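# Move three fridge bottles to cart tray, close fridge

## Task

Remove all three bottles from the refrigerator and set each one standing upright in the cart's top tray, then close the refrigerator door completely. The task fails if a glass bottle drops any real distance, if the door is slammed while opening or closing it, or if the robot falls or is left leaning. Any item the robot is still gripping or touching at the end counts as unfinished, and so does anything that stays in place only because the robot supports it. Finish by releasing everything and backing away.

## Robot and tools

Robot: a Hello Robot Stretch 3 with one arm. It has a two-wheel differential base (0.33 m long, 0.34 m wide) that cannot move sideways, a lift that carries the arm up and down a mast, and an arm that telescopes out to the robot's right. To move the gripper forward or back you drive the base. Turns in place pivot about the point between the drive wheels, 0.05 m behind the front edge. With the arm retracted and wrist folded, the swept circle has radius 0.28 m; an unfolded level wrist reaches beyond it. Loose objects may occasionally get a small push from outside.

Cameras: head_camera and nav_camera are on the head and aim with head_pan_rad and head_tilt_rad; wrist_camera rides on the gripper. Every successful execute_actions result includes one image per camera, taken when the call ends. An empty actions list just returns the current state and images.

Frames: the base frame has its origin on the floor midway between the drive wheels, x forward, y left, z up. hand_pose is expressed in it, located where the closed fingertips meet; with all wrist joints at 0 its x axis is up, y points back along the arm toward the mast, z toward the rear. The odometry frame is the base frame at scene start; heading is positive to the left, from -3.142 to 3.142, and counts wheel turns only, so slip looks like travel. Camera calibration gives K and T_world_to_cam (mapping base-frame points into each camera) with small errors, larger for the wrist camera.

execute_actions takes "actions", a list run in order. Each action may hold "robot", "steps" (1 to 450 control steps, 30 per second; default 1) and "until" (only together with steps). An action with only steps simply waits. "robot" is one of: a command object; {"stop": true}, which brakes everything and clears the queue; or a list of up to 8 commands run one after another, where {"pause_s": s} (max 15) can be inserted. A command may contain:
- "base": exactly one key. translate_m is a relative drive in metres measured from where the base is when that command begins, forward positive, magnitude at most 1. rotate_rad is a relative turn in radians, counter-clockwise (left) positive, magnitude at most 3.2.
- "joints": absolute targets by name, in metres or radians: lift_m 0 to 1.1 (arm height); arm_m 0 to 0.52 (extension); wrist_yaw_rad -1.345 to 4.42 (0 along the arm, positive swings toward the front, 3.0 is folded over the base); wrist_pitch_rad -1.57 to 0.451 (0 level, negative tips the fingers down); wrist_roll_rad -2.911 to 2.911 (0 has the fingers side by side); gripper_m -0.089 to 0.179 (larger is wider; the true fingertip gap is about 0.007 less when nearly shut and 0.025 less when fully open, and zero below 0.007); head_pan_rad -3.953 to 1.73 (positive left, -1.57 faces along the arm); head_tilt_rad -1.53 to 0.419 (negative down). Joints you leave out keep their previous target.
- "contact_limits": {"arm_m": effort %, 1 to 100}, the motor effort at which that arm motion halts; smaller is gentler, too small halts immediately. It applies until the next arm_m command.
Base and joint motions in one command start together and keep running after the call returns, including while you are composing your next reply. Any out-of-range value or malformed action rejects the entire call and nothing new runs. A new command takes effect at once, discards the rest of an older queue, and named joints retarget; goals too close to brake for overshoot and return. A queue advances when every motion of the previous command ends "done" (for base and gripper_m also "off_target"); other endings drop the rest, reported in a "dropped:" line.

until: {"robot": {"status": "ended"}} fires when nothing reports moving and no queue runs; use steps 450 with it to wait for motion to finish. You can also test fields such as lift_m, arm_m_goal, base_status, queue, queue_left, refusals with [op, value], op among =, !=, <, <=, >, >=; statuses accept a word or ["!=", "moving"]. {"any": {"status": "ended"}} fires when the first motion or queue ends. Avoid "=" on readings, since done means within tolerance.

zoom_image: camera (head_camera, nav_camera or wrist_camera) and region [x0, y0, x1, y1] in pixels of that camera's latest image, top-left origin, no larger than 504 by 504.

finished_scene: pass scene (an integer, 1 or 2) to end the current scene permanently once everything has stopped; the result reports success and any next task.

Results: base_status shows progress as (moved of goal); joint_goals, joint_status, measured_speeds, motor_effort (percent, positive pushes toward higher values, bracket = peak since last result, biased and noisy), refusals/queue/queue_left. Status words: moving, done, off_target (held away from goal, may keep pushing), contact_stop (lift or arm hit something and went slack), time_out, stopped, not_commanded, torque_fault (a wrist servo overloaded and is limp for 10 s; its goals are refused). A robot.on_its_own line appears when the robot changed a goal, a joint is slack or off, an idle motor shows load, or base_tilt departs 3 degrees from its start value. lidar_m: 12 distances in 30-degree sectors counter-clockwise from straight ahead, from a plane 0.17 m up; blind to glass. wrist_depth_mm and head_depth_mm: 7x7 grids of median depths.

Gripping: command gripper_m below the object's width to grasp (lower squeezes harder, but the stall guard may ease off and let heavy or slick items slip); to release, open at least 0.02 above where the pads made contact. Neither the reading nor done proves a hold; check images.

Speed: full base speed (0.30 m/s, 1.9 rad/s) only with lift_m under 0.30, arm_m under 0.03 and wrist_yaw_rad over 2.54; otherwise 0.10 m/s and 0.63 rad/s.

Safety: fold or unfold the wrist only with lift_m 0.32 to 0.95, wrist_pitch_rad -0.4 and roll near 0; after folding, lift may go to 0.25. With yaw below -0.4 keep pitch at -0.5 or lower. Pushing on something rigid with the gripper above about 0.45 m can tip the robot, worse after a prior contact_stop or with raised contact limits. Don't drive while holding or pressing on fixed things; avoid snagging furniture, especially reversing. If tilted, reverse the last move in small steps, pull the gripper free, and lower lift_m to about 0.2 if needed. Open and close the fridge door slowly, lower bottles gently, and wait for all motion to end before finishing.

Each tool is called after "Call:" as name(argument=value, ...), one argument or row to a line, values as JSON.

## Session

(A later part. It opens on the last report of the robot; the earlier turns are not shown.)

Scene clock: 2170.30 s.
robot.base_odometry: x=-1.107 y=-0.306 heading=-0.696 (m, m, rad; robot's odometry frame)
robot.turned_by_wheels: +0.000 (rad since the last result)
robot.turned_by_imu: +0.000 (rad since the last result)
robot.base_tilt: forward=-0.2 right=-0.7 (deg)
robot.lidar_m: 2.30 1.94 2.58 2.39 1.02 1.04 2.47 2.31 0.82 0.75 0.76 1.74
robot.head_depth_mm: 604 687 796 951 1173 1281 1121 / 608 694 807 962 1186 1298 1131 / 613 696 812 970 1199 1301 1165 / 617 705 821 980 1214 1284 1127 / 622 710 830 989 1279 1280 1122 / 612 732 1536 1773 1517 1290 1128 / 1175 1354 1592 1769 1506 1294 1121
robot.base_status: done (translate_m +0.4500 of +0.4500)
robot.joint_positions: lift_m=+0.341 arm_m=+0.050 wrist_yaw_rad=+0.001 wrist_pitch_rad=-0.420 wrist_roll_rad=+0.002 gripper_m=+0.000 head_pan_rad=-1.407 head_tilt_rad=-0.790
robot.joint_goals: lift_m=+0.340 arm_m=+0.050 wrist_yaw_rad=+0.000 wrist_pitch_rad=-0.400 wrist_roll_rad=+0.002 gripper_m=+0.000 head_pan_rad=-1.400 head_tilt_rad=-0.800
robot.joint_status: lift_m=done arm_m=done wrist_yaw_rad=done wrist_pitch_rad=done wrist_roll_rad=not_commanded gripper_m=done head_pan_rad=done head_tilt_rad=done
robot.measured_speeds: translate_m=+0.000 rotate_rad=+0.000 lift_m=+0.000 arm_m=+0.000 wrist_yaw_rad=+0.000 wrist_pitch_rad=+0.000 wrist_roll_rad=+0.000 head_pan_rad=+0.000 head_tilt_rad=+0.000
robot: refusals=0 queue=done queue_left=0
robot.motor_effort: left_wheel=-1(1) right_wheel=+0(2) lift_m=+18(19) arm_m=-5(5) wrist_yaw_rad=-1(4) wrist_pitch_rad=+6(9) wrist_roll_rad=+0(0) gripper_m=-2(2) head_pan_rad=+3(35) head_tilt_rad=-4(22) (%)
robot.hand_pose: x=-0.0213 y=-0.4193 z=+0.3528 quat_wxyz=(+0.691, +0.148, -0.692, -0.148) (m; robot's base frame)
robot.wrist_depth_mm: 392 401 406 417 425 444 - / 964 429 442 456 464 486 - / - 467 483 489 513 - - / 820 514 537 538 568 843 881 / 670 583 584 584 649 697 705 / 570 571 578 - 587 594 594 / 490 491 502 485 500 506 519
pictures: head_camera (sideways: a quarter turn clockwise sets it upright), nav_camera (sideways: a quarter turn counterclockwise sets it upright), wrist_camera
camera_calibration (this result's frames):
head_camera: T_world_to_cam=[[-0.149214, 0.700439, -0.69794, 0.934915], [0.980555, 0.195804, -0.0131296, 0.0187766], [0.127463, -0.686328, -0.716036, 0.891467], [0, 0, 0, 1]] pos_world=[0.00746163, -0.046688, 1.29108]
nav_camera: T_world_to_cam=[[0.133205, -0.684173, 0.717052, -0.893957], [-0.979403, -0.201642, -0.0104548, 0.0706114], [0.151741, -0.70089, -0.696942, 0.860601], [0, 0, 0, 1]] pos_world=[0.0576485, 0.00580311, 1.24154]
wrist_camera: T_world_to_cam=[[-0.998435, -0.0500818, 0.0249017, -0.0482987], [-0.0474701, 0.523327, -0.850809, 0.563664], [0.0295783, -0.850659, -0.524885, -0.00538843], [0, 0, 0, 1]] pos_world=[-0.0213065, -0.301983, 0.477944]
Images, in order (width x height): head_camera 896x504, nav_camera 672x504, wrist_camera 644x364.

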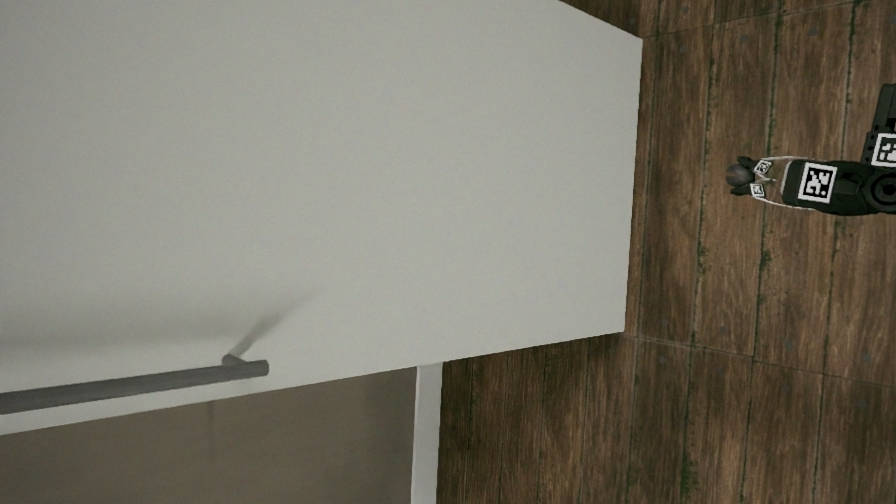

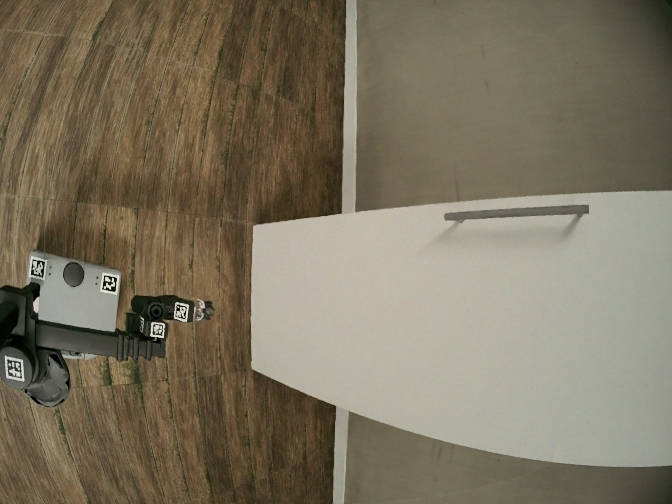

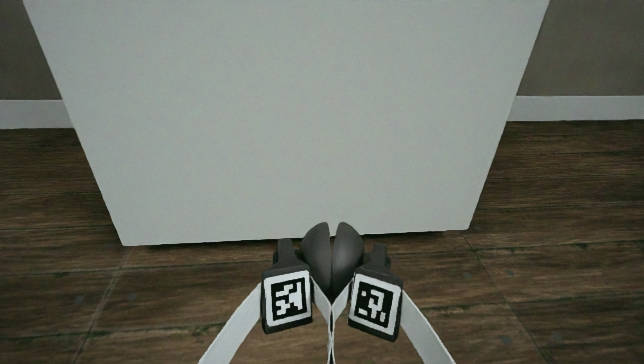

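Call:
finished_scene(
  scene=2,
)

The scene is finished: the task was done.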